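# Align gear housing to small plate, retighten nut

## Task

Position the gear housing so one of its flanks lies along the edge of the small plate, tighten its nut back to wrench-tight, put the wrench down where it is not touching the housing, and finish with both grippers released.

## Robot and tools

Robot: two 6-joint arms, left_arm and right_arm, each with a parallel two-finger gripper. Bases in the scene frame: left_arm at (-0.044, +0.329, 0) m with quat_wxyz (+1.000, 0, 0, -0.028); right_arm at (+0.004, -0.290, 0) m with quat_wxyz (+0.996, 0, 0, -0.086).

Scene frame: origin on the tabletop midway between the arms, +x out over the table, +z up, left_arm on the +y side. The arm names do not refer to image sides. Gripper frame: fingers extend along the gripper's +z, and they open and close along its y. end_effector_position is the point between the finger pads, roughly 1 cm short of the fingertips.

Joint ranges (rad), base to hand: waist -2.618 to 3.054, shoulder 0.000 to 3.142, elbow 0.000 to 3.142, wrist pitch -1.571 to 1.571, wrist yaw -1.571 to 1.571, wrist roll -2.094 to 2.094. Elbows stop a little before fully straight.

The shared row format (used by execute_actions and move): 14 numbers, each in [-1, 1]. First left_arm: dx, dy, dz, rx, ry, rz, opening; then the same seven for right_arm. Both arms are always included. dx..rz are an offset, not a pose: a displacement from the gripper's measured pose at the start of the action (or, for move and the first action of a call, the pose in the last result that reported one), expressed in that gripper's own axes. Scale: 1.0 = 0.6 m of translation or 180 degrees of rotation; rx, ry, rz form one rotation vector. Opening is absolute: +1 fully open (0.094 m), -1 closed. A row may append 12 more values in [0, 1]: per-joint stiffness multipliers, left_arm's 6 then right_arm's 6 in Joint positions order; they persist until replaced.

execute_actions(actions): a list of actions; each action is a table of up to 15 rows, each row one control step of 1/30 s. Fewer rows means the last row is repeated to fill 15 steps. Every row is relative to the action's start pose, not to the previous row. An empty list just returns state and images. Per step, the commanded pose is clipped to within 70 mm and 16 degrees of the measured pose, so large offsets need several actions; after an action the arm only continues to its last clipped pose. If position and orientation conflict, position wins.

move(target, speed, blocking): target is one 14-number row as above (offset from the last reported pose). Each gripper travels a straight line toward its target; both paths finish together, lasting 0.5 to 10 s (cut at 10 s). speed is the top path speed in m/s, 0.002 to 0.5, default 0.25; rotation is capped at twice that in rad/s. Openings are sent when the move starts. Paths ignore obstacles and the other arm; grippers lag and can overshoot speed, notably near full reach. With blocking=false the result comes after 0.5 s while motion continues; until a result shows the move ended, other moves and execute_actions are refused, so call wait or stop. The result adds a move: line with the ending (done, off_target, moving, held, fault) and active limits (paced = pose clipped; held = a check blocked steps, after which the arm may speed up), plus each gripper's distance from its target.

wait(seconds): 0 to 10 s, arms keep their last command; returns early if a running move ends. stop(): brakes the running move (needs room; fingers keep moving). zoom_image(camera, region): camera is cam_high, cam_low, cam_left_wrist or cam_right_wrist; region [x0, y0, x1, y1] in pixels, at most 504x504. read_manual(section) returns only licence texts. finished_scene(scene) ends the scene (irreversible); the goal must already hold and keep holding.

Results: state line with each gripper's end_effector_position (m) and end_effector_quat_wxyz in the scene frame (can be off, more at long reach); Hand target lines (where the controller is driving each gripper); grip_measured on the opening scale (last Joint positions value is opening in metres; each gripper may read up to ~1 mm off); joint torques (offset, noisy, include friction); step readings with HELD marking held-back steps; pose unreachable lines when the clearance check altered a command; FAULT, MOTOR HOT (from 75 °C) and OVER-TEMPERATURE FAULT lines (90 °C stops that arm 10 s; 100 °C drops it). Images are 504x504 from all four cameras; calibration (K, distortion, T_world_to_cam) is given per camera and may be slightly off.

Practical notes: arms tend to finish a centimetre or more low and sag under zero offsets; to hold an arm, send it the offset back to its wanted pose in the first call of a reply and zeros afterwards, aiming higher if it still sags. To hold a part, command an opening about 0.03 below grip_measured (less for a lighter grip); pads push about 50 to 62 N, less on parts thinner than about 2 mm. Parts in hand may be tugged briefly. Avoid: knocking anything off the table, collisions or pressing between the arms, drops, slips, slams and hard pushes; a stalled arm keeps pushing until commanded otherwise. The robot keeps running while you compose a reply.

Each tool is called after "Request:" in YAML: its name, and indented under it one key for each argument.

## Session

Request:
execute_actions:
  actions: []

Scene clock: 0.00 s.
left_arm: end_effector_position=(+0.3350, +0.4684, +0.3795) grip_measured=+1.000 end_effector_quat_wxyz=(+0.633, +0.413, +0.529, +0.387) | right_arm: end_effector_position=(+0.5499, -0.5576, +0.3175) grip_measured=+1.000 end_effector_quat_wxyz=(+0.489, -0.016, +0.839, -0.238)
Joint positions: left_arm=[0.716 1.25  0.942 0.448 0.77  1.114 0.094] | right_arm=[-0.294  2.029  2.045 -0.438 -0.028 -0.485  0.094]
Joint velocities: left_arm=[-0.012  0.012  0.007  0.022 -0.022 -0.051  0.   ] | right_arm=[0.007 0.007 0.007 0.007 0.007 0.081 0.   ]
Joint torques (N m, as the arm reports them, + toward a larger angle): no reading
Hand target (left_arm): +0.333, +0.467, +0.390; +0.636, +0.411, +0.521, +0.394
Hand target (right_arm): +0.549, -0.557, +0.324; +0.493, -0.015, +0.836, -0.239
Joint stiffness scale: left_arm=[1. 1. 1. 1. 1. 1.] | right_arm=[1. 1. 1. 1. 1. 1.]

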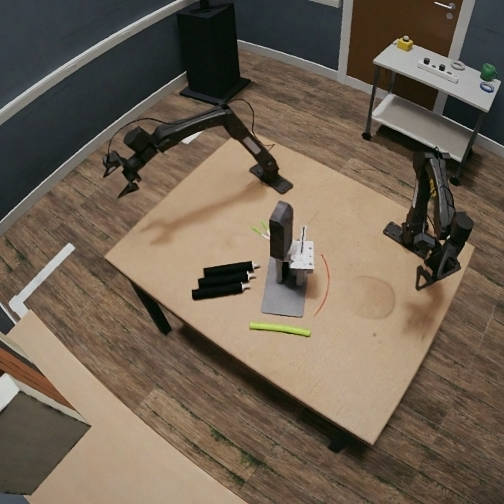

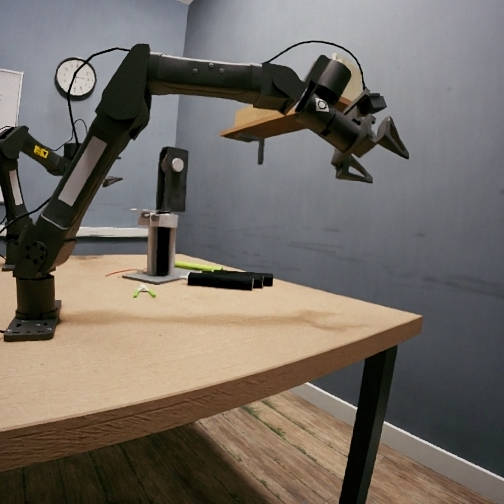

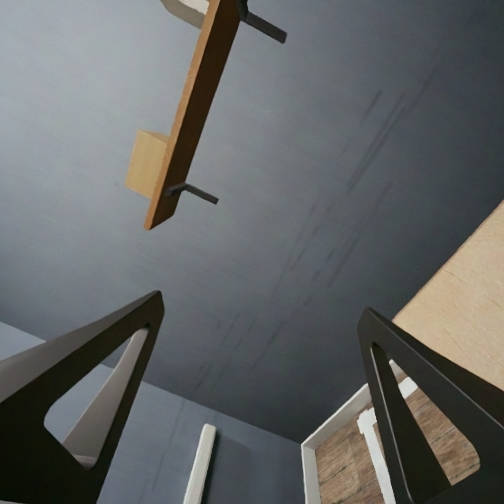

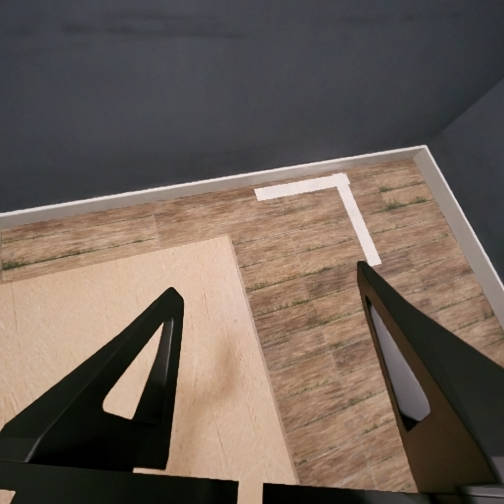

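Request:
zoom_image:
  camera: "cam_high"
  region: [230, 190, 350, 330]

Request:
zoom_image:
  camera: "cam_low"
  region: [100, 140, 240, 300]

Region (230, 190, 350, 330) of cam_high's 504x504 image, scaled by 3.600, with more detail than that image has; it fills the left 432 columns of this view, and the rest is white.

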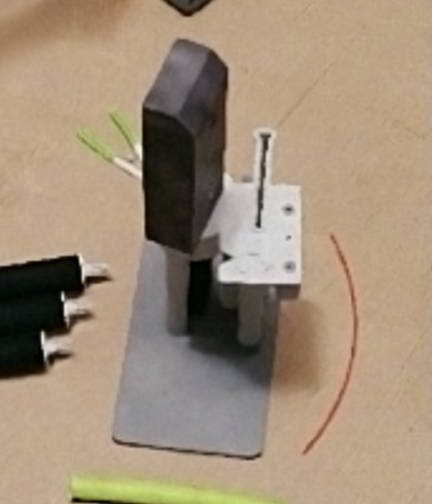

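Region (100, 140, 240, 300) of cam_low's 504x504 image, scaled by 3.150, with more detail than that image has; it fills the left 441 columns of this view, and the rest is white.

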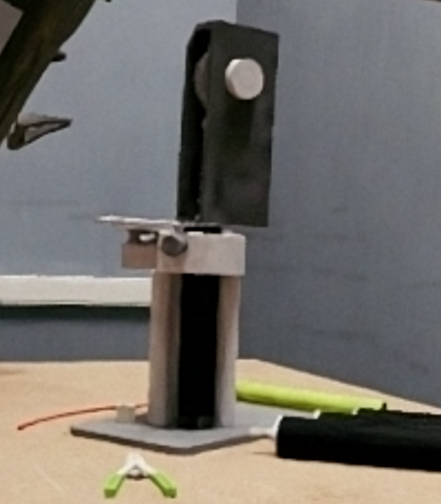

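Request:
move:
  target: [-0.425,-0.183,-0.11,0.222,0.026,-0.352,1,0,0,0,0,0,0,1]

Scene clock: 3.70 s.
left_arm: end_effector_position=(+0.2425, +0.2026, +0.3389) grip_measured=+1.000 end_effector_quat_wxyz=(+0.526, +0.245, +0.795, -0.178) | right_arm: end_effector_position=(+0.5499, -0.5576, +0.3175) grip_measured=+1.000 end_effector_quat_wxyz=(+0.489, -0.016, +0.839, -0.238)
Joint positions: left_arm=[-0.148  0.936  1.127 -0.619  0.387  0.143  0.094] | right_arm=[-0.294  2.029  2.045 -0.438 -0.028 -0.485  0.094]
Joint velocities: left_arm=[-0.012 -0.022 -0.012 -0.066 -0.051  0.007  0.   ] | right_arm=[-0.002 -0.007 -0.017  0.007 -0.022  0.066  0.   ]
Joint torques (N m, as the arm reports them, + toward a larger angle): left_arm=[-0.82 -3.01 10.44  1.83  0.15 -0.07] | right_arm=[  0.04 -10.17   7.2    1.61  -0.01   0.  ]
Hand target (left_arm): +0.236, +0.202, +0.361; +0.548, +0.245, +0.779, -0.178
Hand target (right_arm): +0.550, -0.558, +0.318; +0.489, -0.016, +0.839, -0.238
Off the commanded pose (left_arm): 0.022 m, 3 deg.
Off the commanded pose (right_arm): 0.000 m, 0 deg.
Joint stiffness scale: left_arm=[1. 1. 1. 1. 1. 1.] | right_arm=[1. 1. 1. 1. 1. 1.]
move: off_target (left_arm)
camera_calibration (this result's frames):
cam_left_wrist: T_world_to_cam=[[-0.513848, -0.856958, 0.0397973, 0.287186], [-0.71045, 0.39908, -0.579651, 0.315369], [0.480854, -0.326127, -0.813892, 0.327395], [0, 0, 0, 1]] pos_world=[0.214195, 0.22702, 0.437839]

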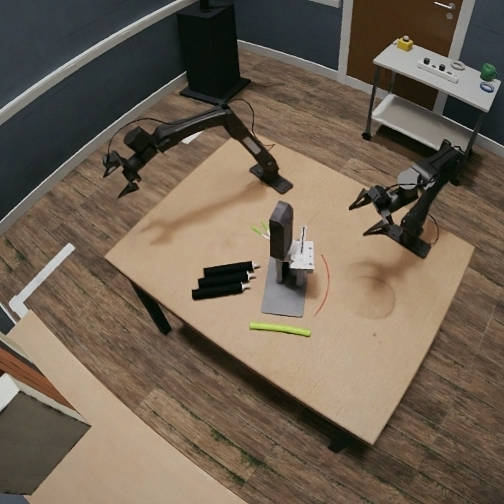

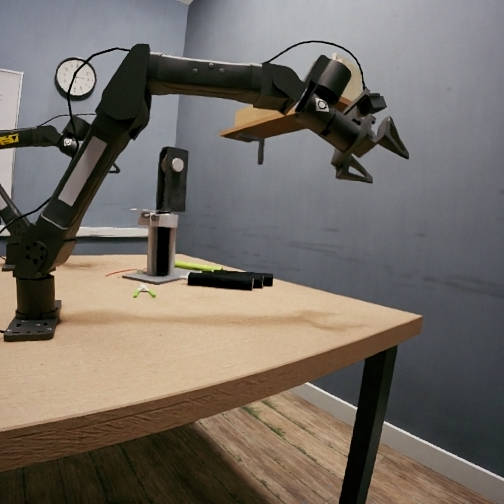

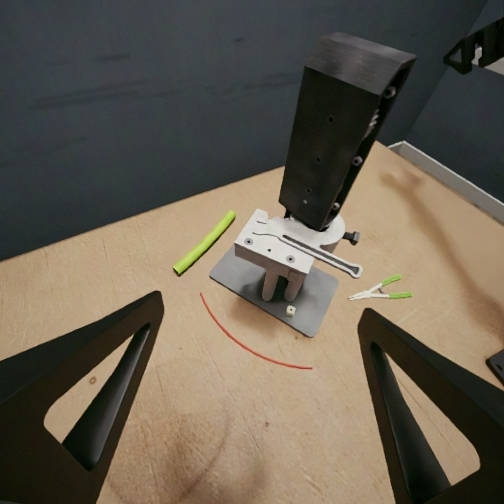

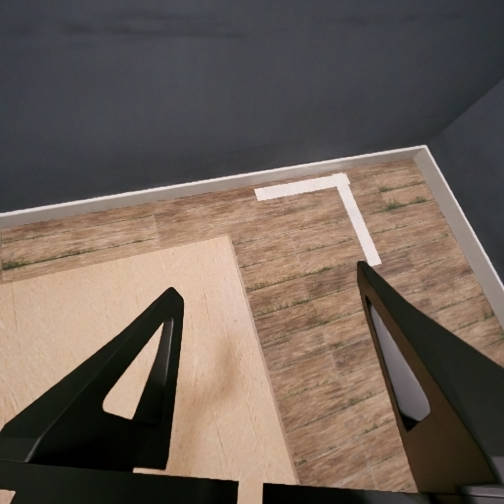

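Request:
zoom_image:
  camera: "cam_left_wrist"
  region: [220, 170, 380, 310]

Request:
zoom_image:
  camera: "cam_low"
  region: [125, 190, 195, 240]

Region (220, 170, 380, 310) of cam_left_wrist's 504x504 image, scaled by 3.150, with more detail than that image has; it fills the top 441 rows of this view, and the rest is white.

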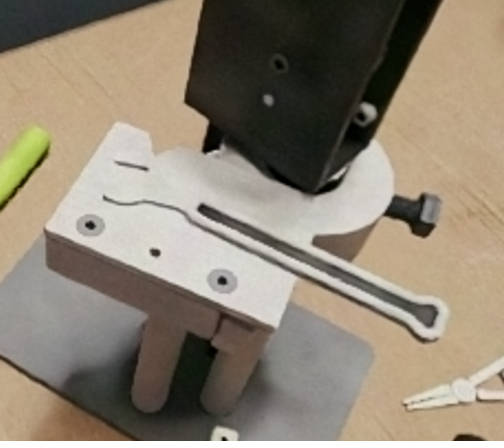

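Region (125, 190, 195, 240) of cam_low's 504x504 image, scaled by 7.200, with more detail than that image has; it fills the top 360 rows of this view, and the rest is white.

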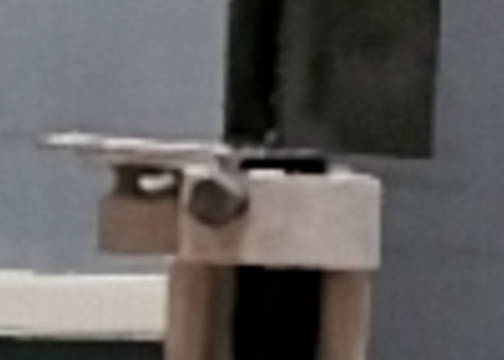

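Request:
move:
  target: [0.15,0,0.03,0,-0.2,0,1,0,0,0,0,0,0,1]

Request:
zoom_image:
  camera: "cam_left_wrist"
  region: [200, 150, 420, 350]

Scene clock: 6.43 s.
left_arm: end_effector_position=(+0.2308, +0.2104, +0.2536) grip_measured=+1.000 end_effector_quat_wxyz=(+0.748, +0.180, +0.592, -0.240) | right_arm: end_effector_position=(+0.5499, -0.5576, +0.3175) grip_measured=+1.000 end_effector_quat_wxyz=(+0.489, -0.016, +0.839, -0.238)
Joint positions: left_arm=[-0.104  0.854  0.1    1.016  0.434 -0.128  0.094] | right_arm=[-0.294  2.029  2.045 -0.438 -0.028 -0.485  0.094]
Joint velocities: left_arm=[-0.007  0.012  0.002  0.095 -0.066 -0.022  0.   ] | right_arm=[-0.012 -0.002  0.002 -0.007  0.022  0.022  0.   ]
Joint torques (N m, as the arm reports them, + toward a larger angle): left_arm=[-0.52 -0.15  5.63  2.01 -0.1   0.  ] | right_arm=[  0.01 -10.14   7.19   1.59  -0.01   0.  ]
Hand target (left_arm): +0.230, +0.210, +0.249; +0.746, +0.177, +0.594, -0.243
Hand target (right_arm): +0.550, -0.558, +0.318; +0.489, -0.016, +0.839, -0.238
Off the commanded pose (left_arm): 0.006 m, 1 deg.
Off the commanded pose (right_arm): 0.000 m, 0 deg.
Joint stiffness scale: left_arm=[1. 1. 1. 1. 1. 1.] | right_arm=[1. 1. 1. 1. 1. 1.]
move: done
camera_calibration (this result's frames):
cam_left_wrist: T_world_to_cam=[[-0.52865, -0.845903, 0.070546, 0.284574], [-0.302545, 0.11012, -0.946752, 0.314243], [0.793092, -0.521844, -0.314139, 0.108584], [0, 0, 0, 1]] pos_world=[0.159396, 0.262782, 0.311545]

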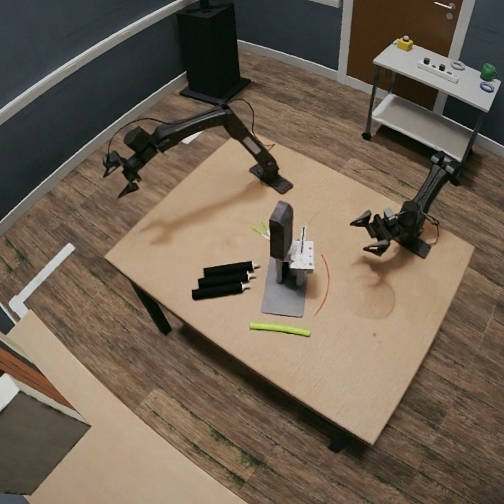

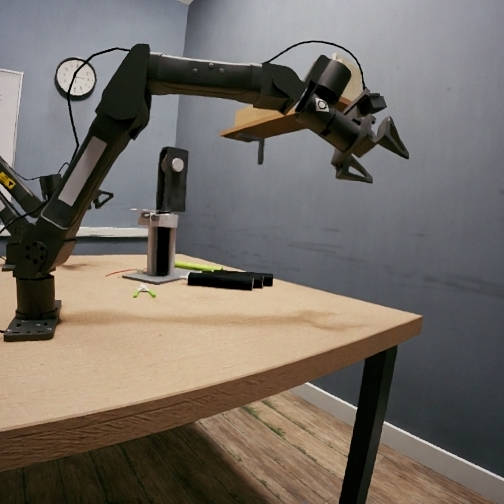

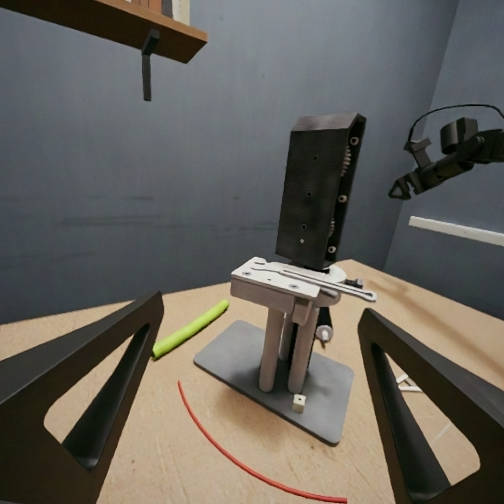

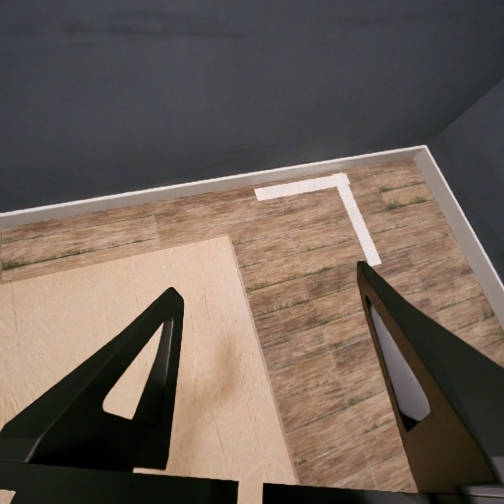

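Region (200, 150, 420, 350) of cam_left_wrist's 504x504 image, scaled by 2.291, with more detail than that image has; it fills the top 458 rows of this view, and the rest is white.

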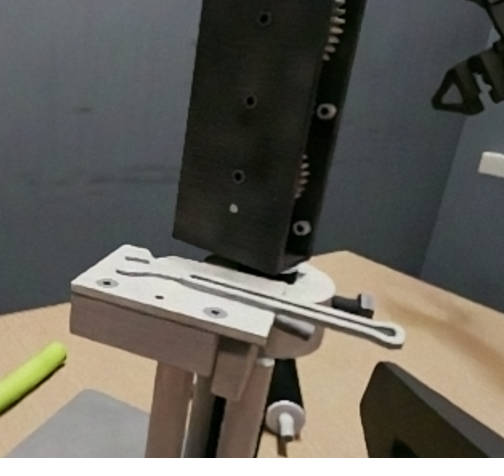

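Request:
move:
  target: [0.155,-0.05,-0.035,0,0,0,-1,0,0,0,0,0,0,1]

Request:
zoom_image:
  camera: "cam_left_wrist"
  region: [200, 130, 360, 250]

Scene clock: 8.20 s.
left_arm: end_effector_position=(+0.2163, +0.1831, +0.1570) grip_measured=-0.987 end_effector_quat_wxyz=(+0.640, +0.236, +0.692, -0.234) | right_arm: end_effector_position=(+0.5499, -0.5576, +0.3175) grip_measured=+1.000 end_effector_quat_wxyz=(+0.489, -0.016, +0.839, -0.238)
Joint positions: left_arm=[-0.229  0.885  0.017  0.792  0.394  0.007  0.001] | right_arm=[-0.294  2.029  2.045 -0.438 -0.028 -0.485  0.094]
Joint velocities: left_arm=[-0.022 -0.042 -0.012 -0.081  0.037 -0.037 -0.001] | right_arm=[-0.002 -0.007  0.007 -0.022  0.022  0.081  0.   ]
Joint torques (N m, as the arm reports them, + toward a larger angle): left_arm=[-0.45 -2.2   6.16  1.96 -0.07  0.05] | right_arm=[  0.04 -10.14   7.25   1.59  -0.01   0.01]
Hand target (left_arm): +0.215, +0.183, +0.159; +0.645, +0.237, +0.688, -0.231
Hand target (right_arm): +0.550, -0.558, +0.318; +0.489, -0.016, +0.839, -0.238
Off the commanded pose (left_arm): 0.003 m, 18 deg; orientation clipped at the last step of the last action.
Off the commanded pose (right_arm): 0.000 m, 0 deg.
Joint stiffness scale: left_arm=[1. 1. 1. 1. 1. 1.] | right_arm=[1. 1. 1. 1. 1. 1.]
joint sent to its limit (left arm) — the command would take joint 3 (elbow) past its lower limit, so that joint was sent only as far as its limit.
move: off_target (left_arm); limits=paced
camera_calibration (this result's frames):
cam_left_wrist: T_world_to_cam=[[-0.573604, -0.816956, 0.0596755, 0.266718], [-0.508137, 0.297741, -0.808175, 0.209821], [0.642476, -0.493896, -0.585911, 0.14561], [0, 0, 0, 1]] pos_world=[0.166057, 0.227341, 0.23897]

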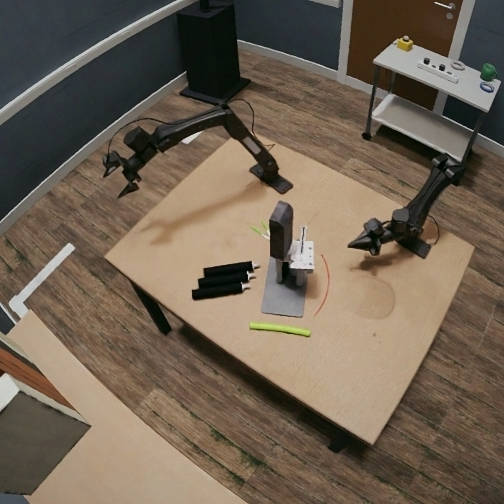

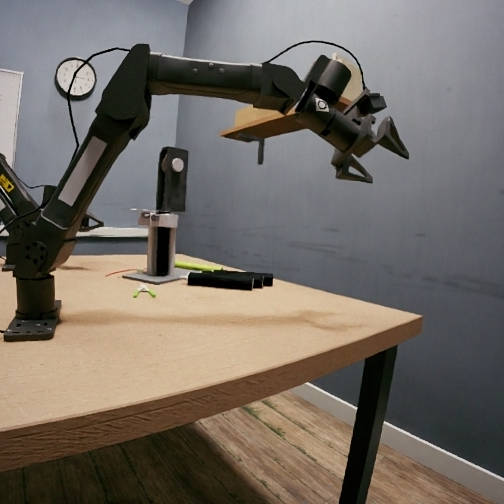

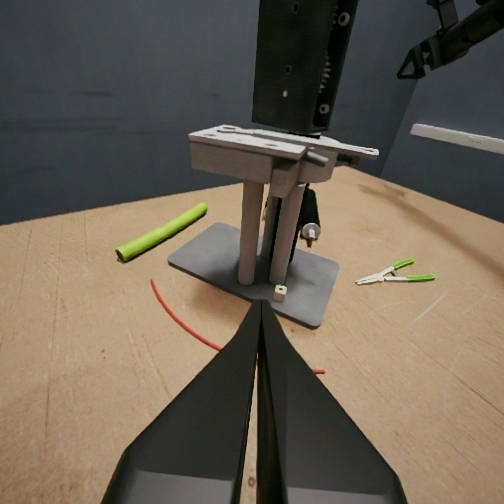

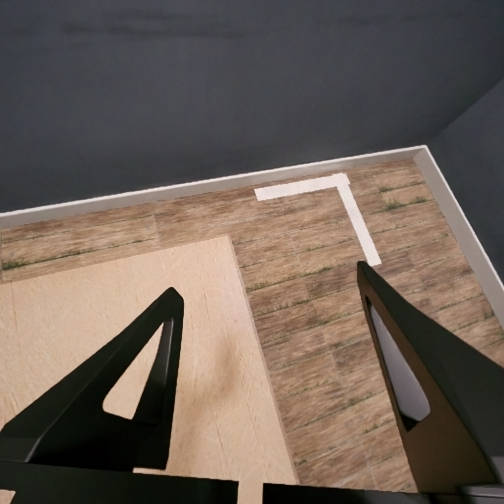

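Region (200, 130, 360, 250) of cam_left_wrist's 504x504 image, scaled by 3.150, with more detail than that image has; it fills the top 378 rows of this view, and the rest is white.

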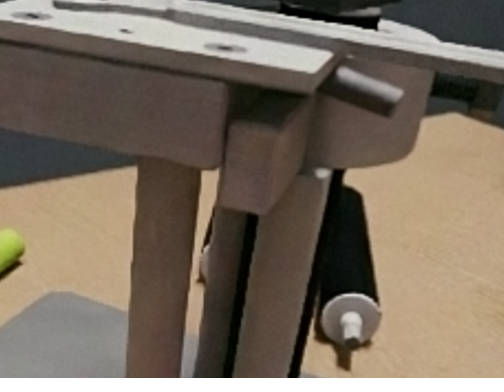

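Request:
move:
  target: [0,0,0,0,0,0,-1,0.273,0.747,-0.577,-0.344,-0.203,0.048,-1]

Request:
zoom_image:
  camera: "cam_right_wrist"
  region: [150, 50, 350, 200]

Scene clock: 12.10 s.
left_arm: end_effector_position=(+0.2165, +0.1836, +0.1557) grip_measured=-0.987 end_effector_quat_wxyz=(+0.639, +0.234, +0.695, -0.233) | right_arm: end_effector_position=(+0.2655, -0.0740, +0.1509) grip_measured=-0.989 end_effector_quat_wxyz=(+0.659, -0.266, +0.645, +0.282)
Joint positions: left_arm=[-0.23   0.883  0.017  0.784  0.389  0.007  0.001] | right_arm=[ 0.743  1.532  0.055  1.504 -0.224  0.019  0.   ]
Joint velocities: left_arm=[ 0.002 -0.002  0.017  0.022 -0.007  0.007  0.   ] | right_arm=[ 0.017 -0.007  0.012  0.081 -0.022 -0.037  0.001]
Joint torques (N m, as the arm reports them, + toward a larger angle): left_arm=[ 0.04 -0.71  6.67  1.99  0.14  0.02] | right_arm=[ 0.79 -2.07  2.26  1.67  0.16  0.04]
Hand target (left_arm): +0.216, +0.183, +0.157; +0.641, +0.236, +0.692, -0.234
Hand target (right_arm): +0.263, -0.076, +0.144; +0.653, -0.264, +0.653, +0.280
Off the commanded pose (left_arm): 0.001 m, 0 deg.
Off the commanded pose (right_arm): 0.013 m, 2 deg.
Joint stiffness scale: left_arm=[1. 1. 1. 1. 1. 1.] | right_arm=[1. 1. 1. 1. 1. 1.]
move: off_target (right_arm)
camera_calibration (this result's frames):
cam_left_wrist: T_world_to_cam=[[-0.569859, -0.819467, 0.0611068, 0.266762], [-0.513716, 0.297223, -0.804832, 0.209516], [0.641371, -0.490032, -0.590349, 0.145176], [0, 0, 0, 1]] pos_world=[0.166536, 0.227471, 0.238029]
cam_right_wrist: T_world_to_cam=[[0.728118, -0.628747, -0.272987, -0.200487], [-0.597975, -0.387967, -0.701362, 0.254631], [0.335069, 0.673913, -0.65846, 0.179772], [0, 0, 0, 1]] pos_world=[0.238005, -0.148418, 0.242231]

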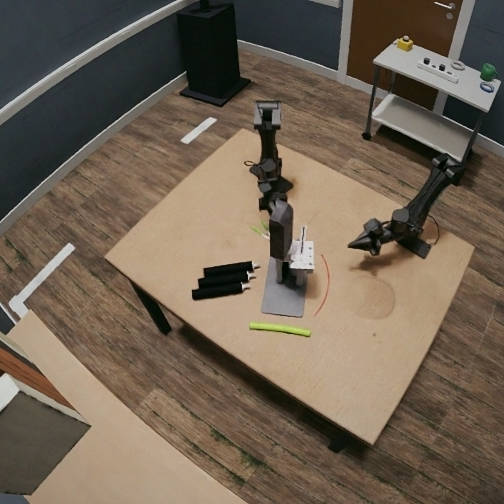

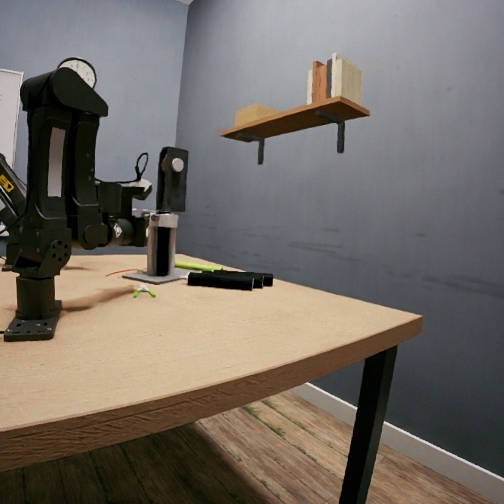

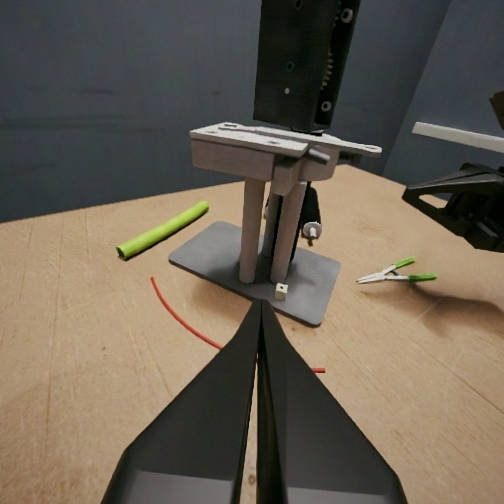

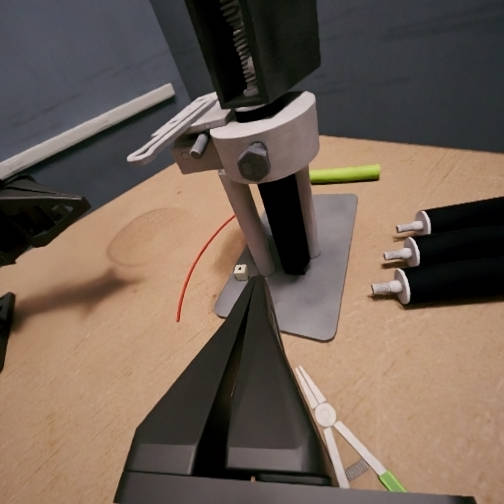

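Region (150, 50, 350, 200) of cam_right_wrist's 504x504 image, scaled by 2.520, with more detail than that image has; it fills the top 378 rows of this view, and the rest is white.

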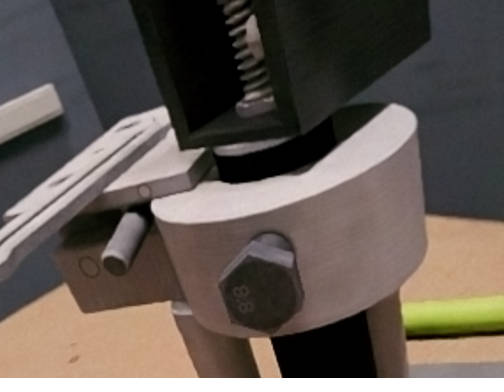

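Request:
move:
  target: [-0.3,0.1,0,0,0,0,-1,-0.02,0.1,0,0.1,0,0,-1]
  speed: 0.15

Request:
zoom_image:
  camera: "cam_right_wrist"
  region: [150, 30, 350, 200]

Scene clock: 14.13 s.
left_arm: end_effector_position=(+0.2637, +0.2252, +0.3208) grip_measured=-0.987 end_effector_quat_wxyz=(+0.630, +0.229, +0.704, -0.236) | right_arm: end_effector_position=(+0.2209, -0.0381, +0.1633) grip_measured=-0.989 end_effector_quat_wxyz=(+0.692, -0.154, +0.679, +0.189)
Joint positions: left_arm=[0.088 0.867 0.732 0.009 0.704 0.037 0.001] | right_arm=[1.398 1.482 0.129 1.392 0.737 0.016 0.   ]
Joint velocities: left_arm=[-0.012 -0.007 -0.007 -0.022 -0.037 -0.051 -0.   ] | right_arm=[-0.022  0.012 -0.002  0.022  0.022  0.007  0.   ]
Joint torques (N m, as the arm reports them, + toward a larger angle): left_arm=[ 0.66 -1.08 10.64  1.77  0.15  0.02] | right_arm=[ 0.8  -2.32  5.89  1.29  0.12 -0.05]
Hand target (left_arm): +0.265, +0.226, +0.334; +0.639, +0.235, +0.695, -0.232
Hand target (right_arm): +0.222, -0.034, +0.163; +0.691, -0.156, +0.682, +0.181
Off the commanded pose (left_arm): 0.013 m, 2 deg.
Off the commanded pose (right_arm): 0.006 m, 1 deg.
Joint stiffness scale: left_arm=[1. 1. 1. 1. 1. 1.] | right_arm=[1. 1. 1. 1. 1. 1.]
move: off_target (left_arm)
camera_calibration (this result's frames):
cam_left_wrist: T_world_to_cam=[[-0.565895, -0.82063, 0.0795547, 0.311055], [-0.536709, 0.293415, -0.791108, 0.356786], [0.625864, -0.490382, -0.606482, 0.242072], [0, 0, 0, 1]] pos_world=[0.216011, 0.269283, 0.404322]
cam_right_wrist: T_world_to_cam=[[0.501966, -0.810529, -0.301783, -0.0942882], [-0.695657, -0.171046, -0.697714, 0.279784], [0.513898, 0.560166, -0.649709, 0.133412], [0, 0, 0, 1]] pos_world=[0.173403, -0.1033, 0.253434]

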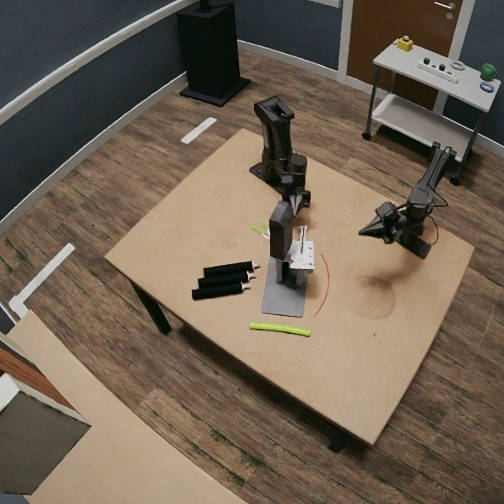

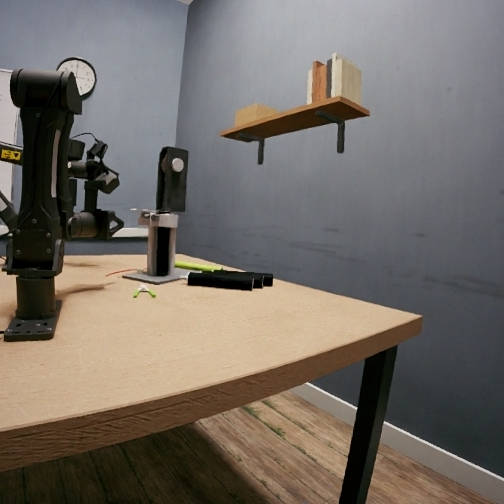

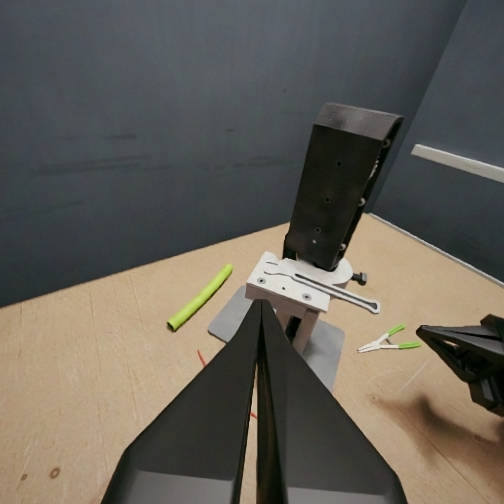

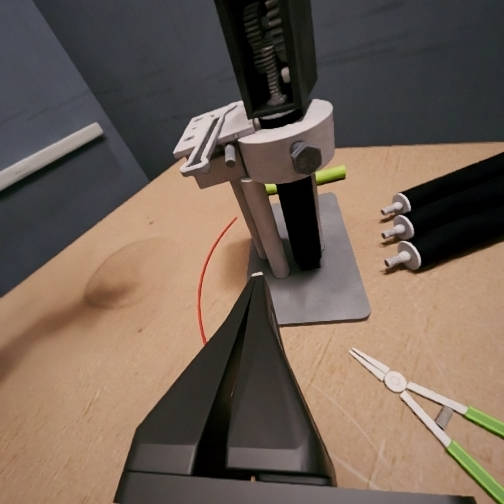

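Region (150, 30, 350, 200) of cam_right_wrist's 504x504 image, scaled by 2.520, with more detail than that image has; it fills the top 428 rows of this view, and the rest is white.

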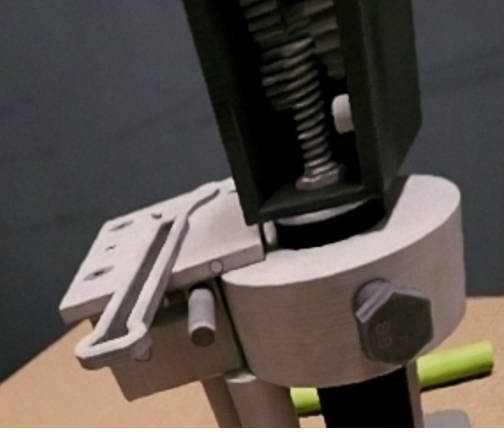

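Request:
move:
  target: [-0.02,0,0,0,0,0,-1,-0.07,0.05,0.05,-0.022,0,0,-0.2]
  speed: 0.1

Scene clock: 15.70 s.
left_arm: end_effector_position=(+0.2625, +0.2251, +0.3128) grip_measured=-0.987 end_effector_quat_wxyz=(+0.616, +0.224, +0.715, -0.242) | right_arm: end_effector_position=(+0.2308, -0.0009, +0.1966) grip_measured=-0.202 end_effector_quat_wxyz=(+0.683, -0.181, +0.677, +0.204)
Joint positions: left_arm=[ 0.088  0.867  0.732 -0.03   0.704  0.037  0.001] | right_arm=[1.373 1.373 0.307 1.087 0.649 0.016 0.037]
Joint velocities: left_arm=[ 0.012  0.007 -0.007 -0.051 -0.007  0.022 -0.   ] | right_arm=[-0.002  0.002  0.002  0.022 -0.066  0.022  0.001]
Joint torques (N m, as the arm reports them, + toward a larger angle): left_arm=[-0.06 -0.89 11.8   1.82  0.09 -0.02] | right_arm=[-0.67 -4.73  7.13  1.33 -0.14  0.  ]
Hand target (left_arm): +0.264, +0.225, +0.332; +0.630, +0.229, +0.703, -0.237
Hand target (right_arm): +0.232, +0.001, +0.207; +0.687, -0.178, +0.672, +0.212
Off the commanded pose (left_arm): 0.020 m, 2 deg.
Off the commanded pose (right_arm): 0.011 m, 1 deg.
Joint stiffness scale: left_arm=[1. 1. 1. 1. 1. 1.] | right_arm=[1. 1. 1. 1. 1. 1.]
move: off_target (left_arm, right_arm)
camera_calibration (this result's frames):
cam_left_wrist: T_world_to_cam=[[-0.562996, -0.820078, 0.10251, 0.302795], [-0.566942, 0.292977, -0.769897, 0.35122], [0.601342, -0.491566, -0.629881, 0.251955], [0, 0, 0, 1]] pos_world=[0.218083, 0.269269, 0.398066]
cam_right_wrist: T_world_to_cam=[[0.550679, -0.78285, -0.289654, -0.0726314], [-0.685846, -0.226558, -0.691583, 0.312837], [0.475782, 0.579498, -0.661675, 0.140281], [0, 0, 0, 1]] pos_world=[0.187811, -0.0672763, 0.288135]

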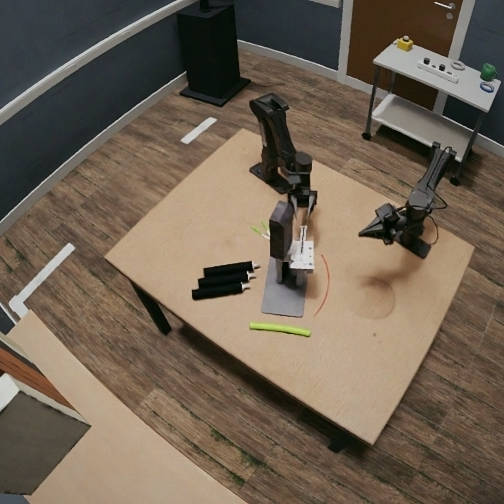

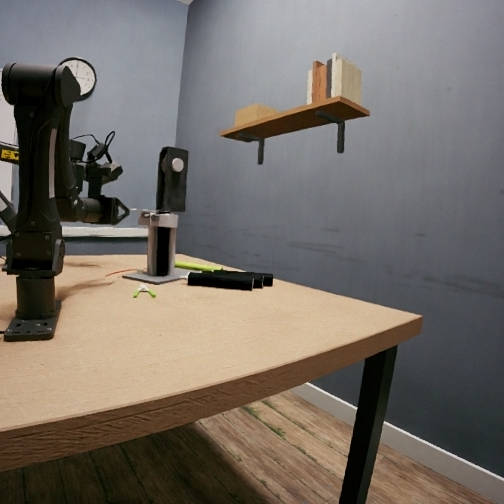

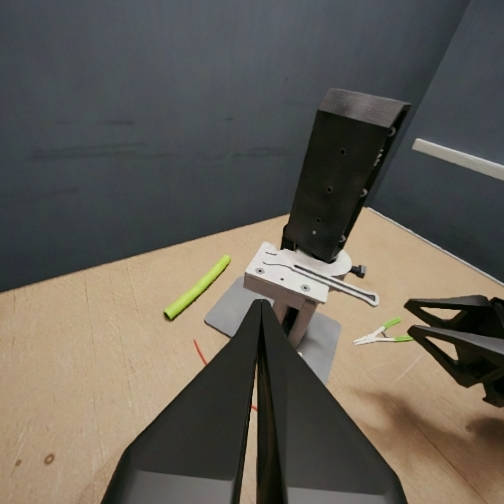

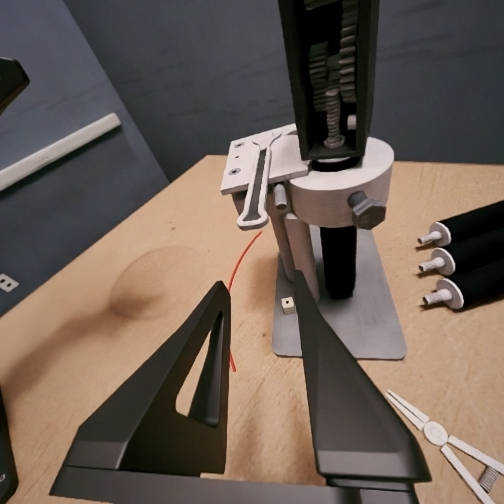

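Request:
move:
  target: [-0.03,0,0,0,0,0,-1,-0.02,0.008,0.09,0,0,0,-0.2]
  speed: 0.06

Request:
zoom_image:
  camera: "cam_low"
  region: [100, 185, 195, 240]

Scene clock: 17.07 s.
left_arm: end_effector_position=(+0.2629, +0.2251, +0.3166) grip_measured=-0.987 end_effector_quat_wxyz=(+0.607, +0.221, +0.723, -0.245) | right_arm: end_effector_position=(+0.2704, +0.0273, +0.2105) grip_measured=-0.202 end_effector_quat_wxyz=(+0.687, -0.176, +0.675, +0.204)
Joint positions: left_arm=[ 0.088  0.878  0.772 -0.084  0.704  0.037  0.001] | right_arm=[1.272 1.511 0.482 1.062 0.556 0.016 0.037]
Joint velocities: left_arm=[ 0.007  0.002  0.007 -0.051  0.095  0.037  0.   ] | right_arm=[-0.017  0.007  0.002  0.037 -0.081  0.037 -0.   ]
Joint torques (N m, as the arm reports them, + toward a larger angle): left_arm=[-0.22 -0.68 10.9   1.84  0.13 -0.02] | right_arm=[-0.66 -3.81  7.42  1.35 -0.14  0.01]
Hand target (left_arm): +0.264, +0.225, +0.330; +0.616, +0.224, +0.715, -0.242
Hand target (right_arm): +0.273, +0.032, +0.209; +0.684, -0.182, +0.677, +0.204
Off the commanded pose (left_arm): 0.014 m, 1 deg.
Off the commanded pose (right_arm): 0.006 m, 1 deg.
Joint stiffness scale: left_arm=[1. 1. 1. 1. 1. 1.] | right_arm=[1. 1. 1. 1. 1. 1.]
move: off_target (left_arm)
camera_calibration (this result's frames):
cam_left_wrist: T_world_to_cam=[[-0.560185, -0.819984, 0.117555, 0.297152], [-0.586425, 0.292327, -0.755415, 0.355051], [0.585063, -0.492109, -0.644616, 0.263127], [0, 0, 0, 1]] pos_world=[0.220725, 0.269357, 0.402895]
cam_right_wrist: T_world_to_cam=[[0.546155, -0.784628, -0.293383, -0.0663341], [-0.682743, -0.214015, -0.698613, 0.356224], [0.485362, 0.581856, -0.652585, 0.109712], [0, 0, 0, 1]] pos_world=[0.226188, -0.0396466, 0.300998]

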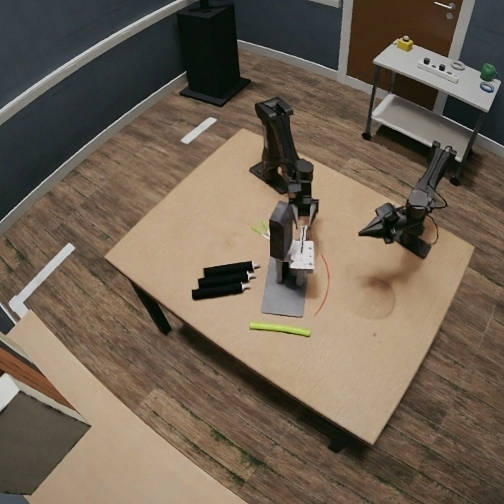

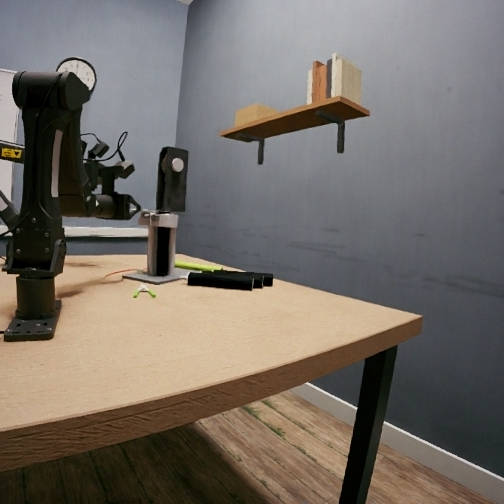

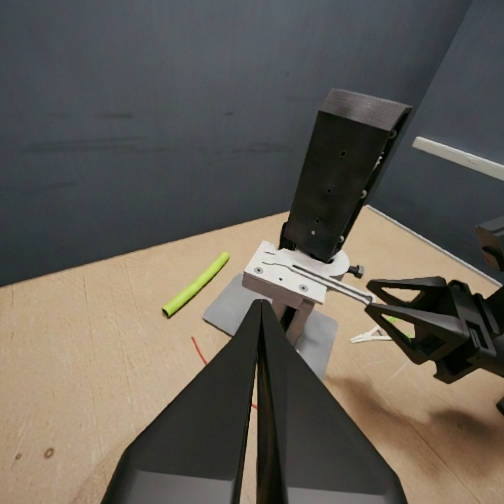

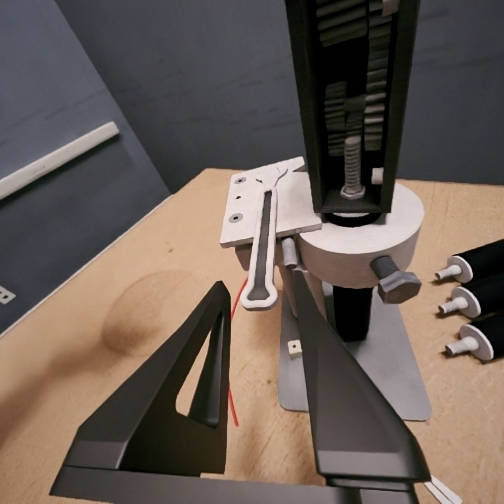

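Region (100, 185, 195, 240) of cam_low's 504x504 image, scaled by 5.305, with more detail than that image has; it fills the top 292 rows of this view, and the rest is white.

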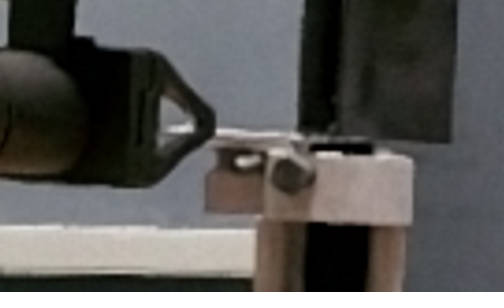

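Request:
move:
  target: [-0.02,0,0,0,0,0,-1,0.01,0,0.012,0,0,0,-0.4]
  speed: 0.03

Request:
move:
  target: [0,0,0,0,0,0,-1,0,0,0,0,0,0,-0.8]

Request:
zoom_image:
  camera: "cam_right_wrist"
  region: [200, 130, 420, 350]

Scene clock: 18.00 s.
left_arm: end_effector_position=(+0.2628, +0.2251, +0.3146) grip_measured=-0.987 end_effector_quat_wxyz=(+0.598, +0.218, +0.731, -0.248) | right_arm: end_effector_position=(+0.2740, +0.0284, +0.2019) grip_measured=-0.398 end_effector_quat_wxyz=(+0.685, -0.177, +0.678, +0.199)
Joint positions: left_arm=[ 0.088  0.883  0.786 -0.117  0.704  0.037  0.001] | right_arm=[1.264 1.549 0.482 1.089 0.554 0.016 0.028]
Joint velocities: left_arm=[-0.007  0.007 -0.002 -0.095 -0.037  0.022  0.   ] | right_arm=[-0.002  0.007 -0.002  0.037  0.066 -0.022 -0.   ]
Joint torques (N m, as the arm reports them, + toward a larger angle): left_arm=[ 0.   -0.88 10.78  1.79  0.1  -0.02] | right_arm=[-0.66 -4.09  6.58  1.62 -0.13  0.01]
Hand target (left_arm): +0.264, +0.225, +0.328; +0.607, +0.221, +0.723, -0.245
Hand target (right_arm): +0.276, +0.031, +0.205; +0.687, -0.176, +0.674, +0.204
Off the commanded pose (left_arm): 0.014 m, 1 deg.
Off the commanded pose (right_arm): 0.005 m, 1 deg.
Joint stiffness scale: left_arm=[1. 1. 1. 1. 1. 1.] | right_arm=[1. 1. 1. 1. 1. 1.]
move: off_target (left_arm)
camera_calibration (this result's frames):
cam_left_wrist: T_world_to_cam=[[-0.557092, -0.819881, 0.132078, 0.291883], [-0.604966, 0.291708, -0.740893, 0.35393], [0.568915, -0.492648, -0.658508, 0.270696], [0, 0, 0, 1]] pos_world=[0.222718, 0.269423, 0.401928]
cam_right_wrist: T_world_to_cam=[[0.540238, -0.790506, -0.288518, -0.0691499], [-0.687347, -0.21672, -0.693243, 0.353202], [0.485485, 0.572829, -0.660433, 0.103569], [0, 0, 0, 1]] pos_world=[0.229849, -0.0374446, 0.293304]

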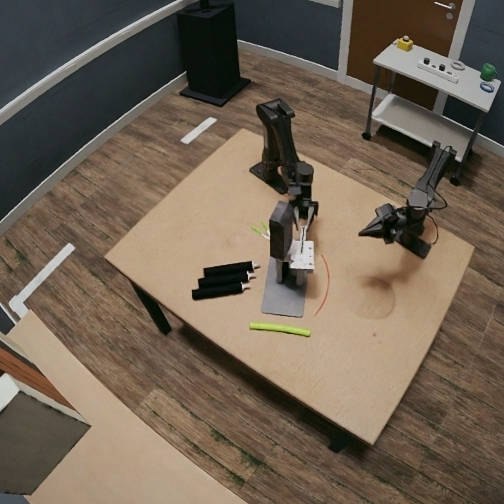

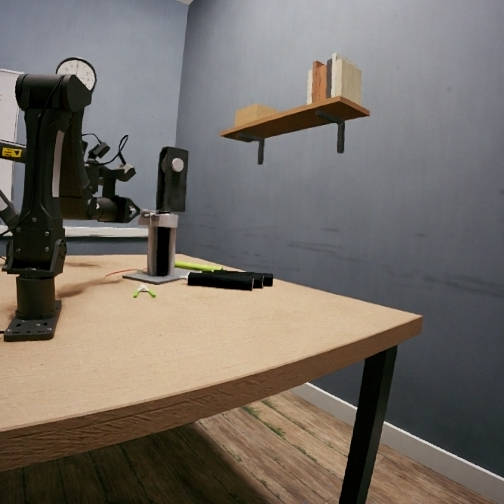

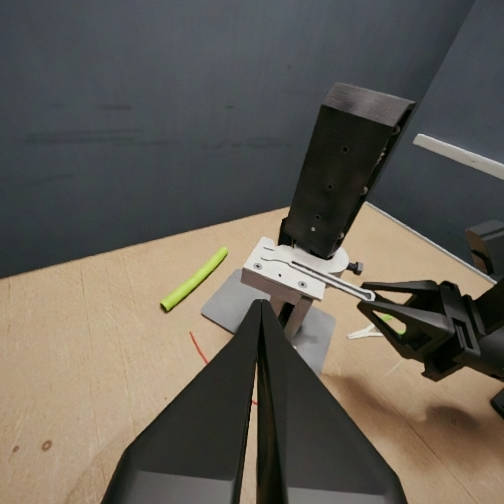

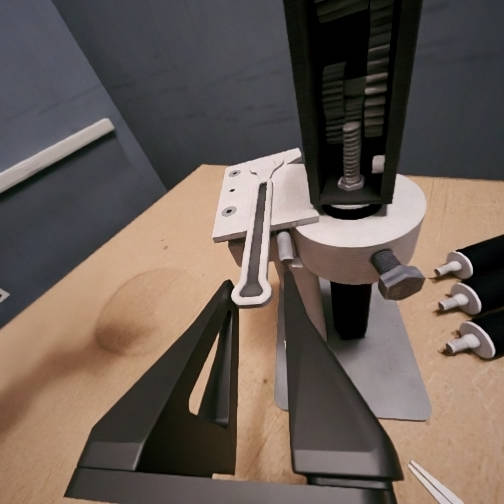

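Scene clock: 18.50 s.
left_arm: end_effector_position=(+0.2628, +0.2251, +0.3145) grip_measured=-0.987 end_effector_quat_wxyz=(+0.598, +0.218, +0.731, -0.248) | right_arm: end_effector_position=(+0.2740, +0.0284, +0.2019) grip_measured=-0.617 end_effector_quat_wxyz=(+0.685, -0.177, +0.678, +0.199)
Joint positions: left_arm=[ 0.088  0.883  0.786 -0.117  0.704  0.037  0.001] | right_arm=[1.264 1.549 0.482 1.089 0.554 0.016 0.018]
Joint velocities: left_arm=[ 0.012  0.002 -0.017  0.095 -0.007  0.007 -0.   ] | right_arm=[-0.012  0.002  0.002 -0.007 -0.051 -0.037 -0.   ]
Joint torques (N m, as the arm reports them, + toward a larger angle): left_arm=[ 0.   -1.66  7.6   1.79  0.12  0.03] | right_arm=[ 0.08 -4.77  5.6   1.55  0.    0.  ]
Hand target (left_arm): +0.263, +0.225, +0.315; +0.598, +0.218, +0.731, -0.248
Hand target (right_arm): +0.274, +0.028, +0.202; +0.685, -0.177, +0.678, +0.199
Off the commanded pose (left_arm): 0.000 m, 0 deg.
Off the commanded pose (right_arm): 0.000 m, 0 deg.
Joint stiffness scale: left_arm=[1. 1. 1. 1. 1. 1.] | right_arm=[1. 1. 1. 1. 1. 1.]
move: done
camera_calibration (this result's frames):
cam_left_wrist: T_world_to_cam=[[-0.557041, -0.819879, 0.132301, 0.2918], [-0.605249, 0.291699, -0.740666, 0.353868], [0.568664, -0.492656, -0.658719, 0.270789], [0, 0, 0, 1]] pos_world=[0.222735, 0.269424, 0.401866]
cam_right_wrist: T_world_to_cam=[[0.540238, -0.790506, -0.288518, -0.0691499], [-0.687347, -0.21672, -0.693243, 0.353202], [0.485485, 0.572829, -0.660433, 0.103569], [0, 0, 0, 1]] pos_world=[0.229849, -0.0374446, 0.293304]

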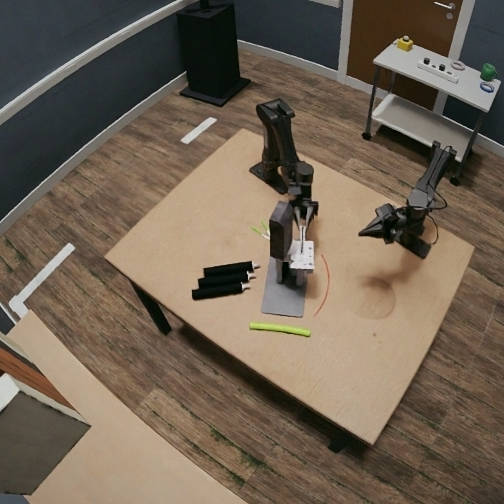

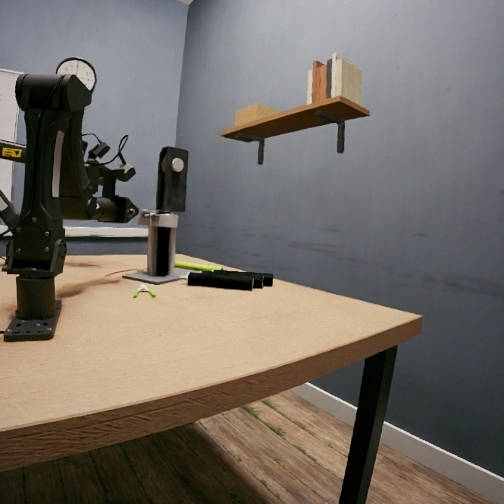

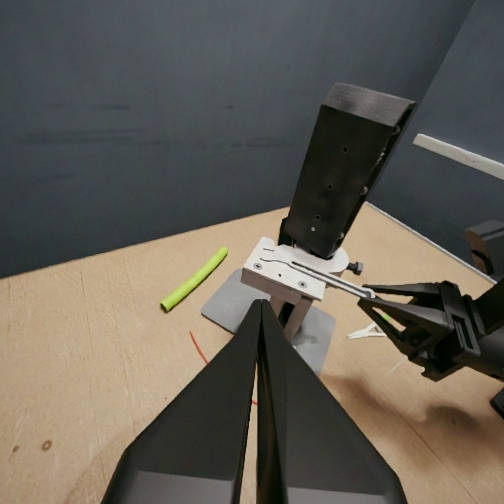

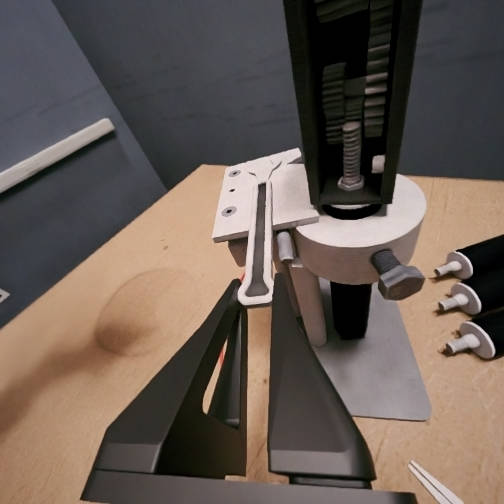

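Region (200, 130, 420, 350) of cam_right_wrist's 504x504 image, scaled by 2.291, with more detail than that image has.

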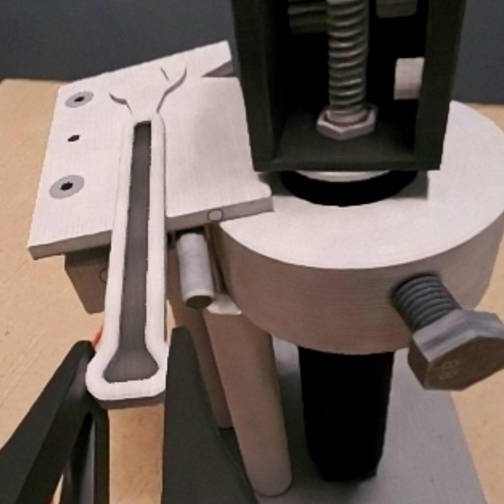

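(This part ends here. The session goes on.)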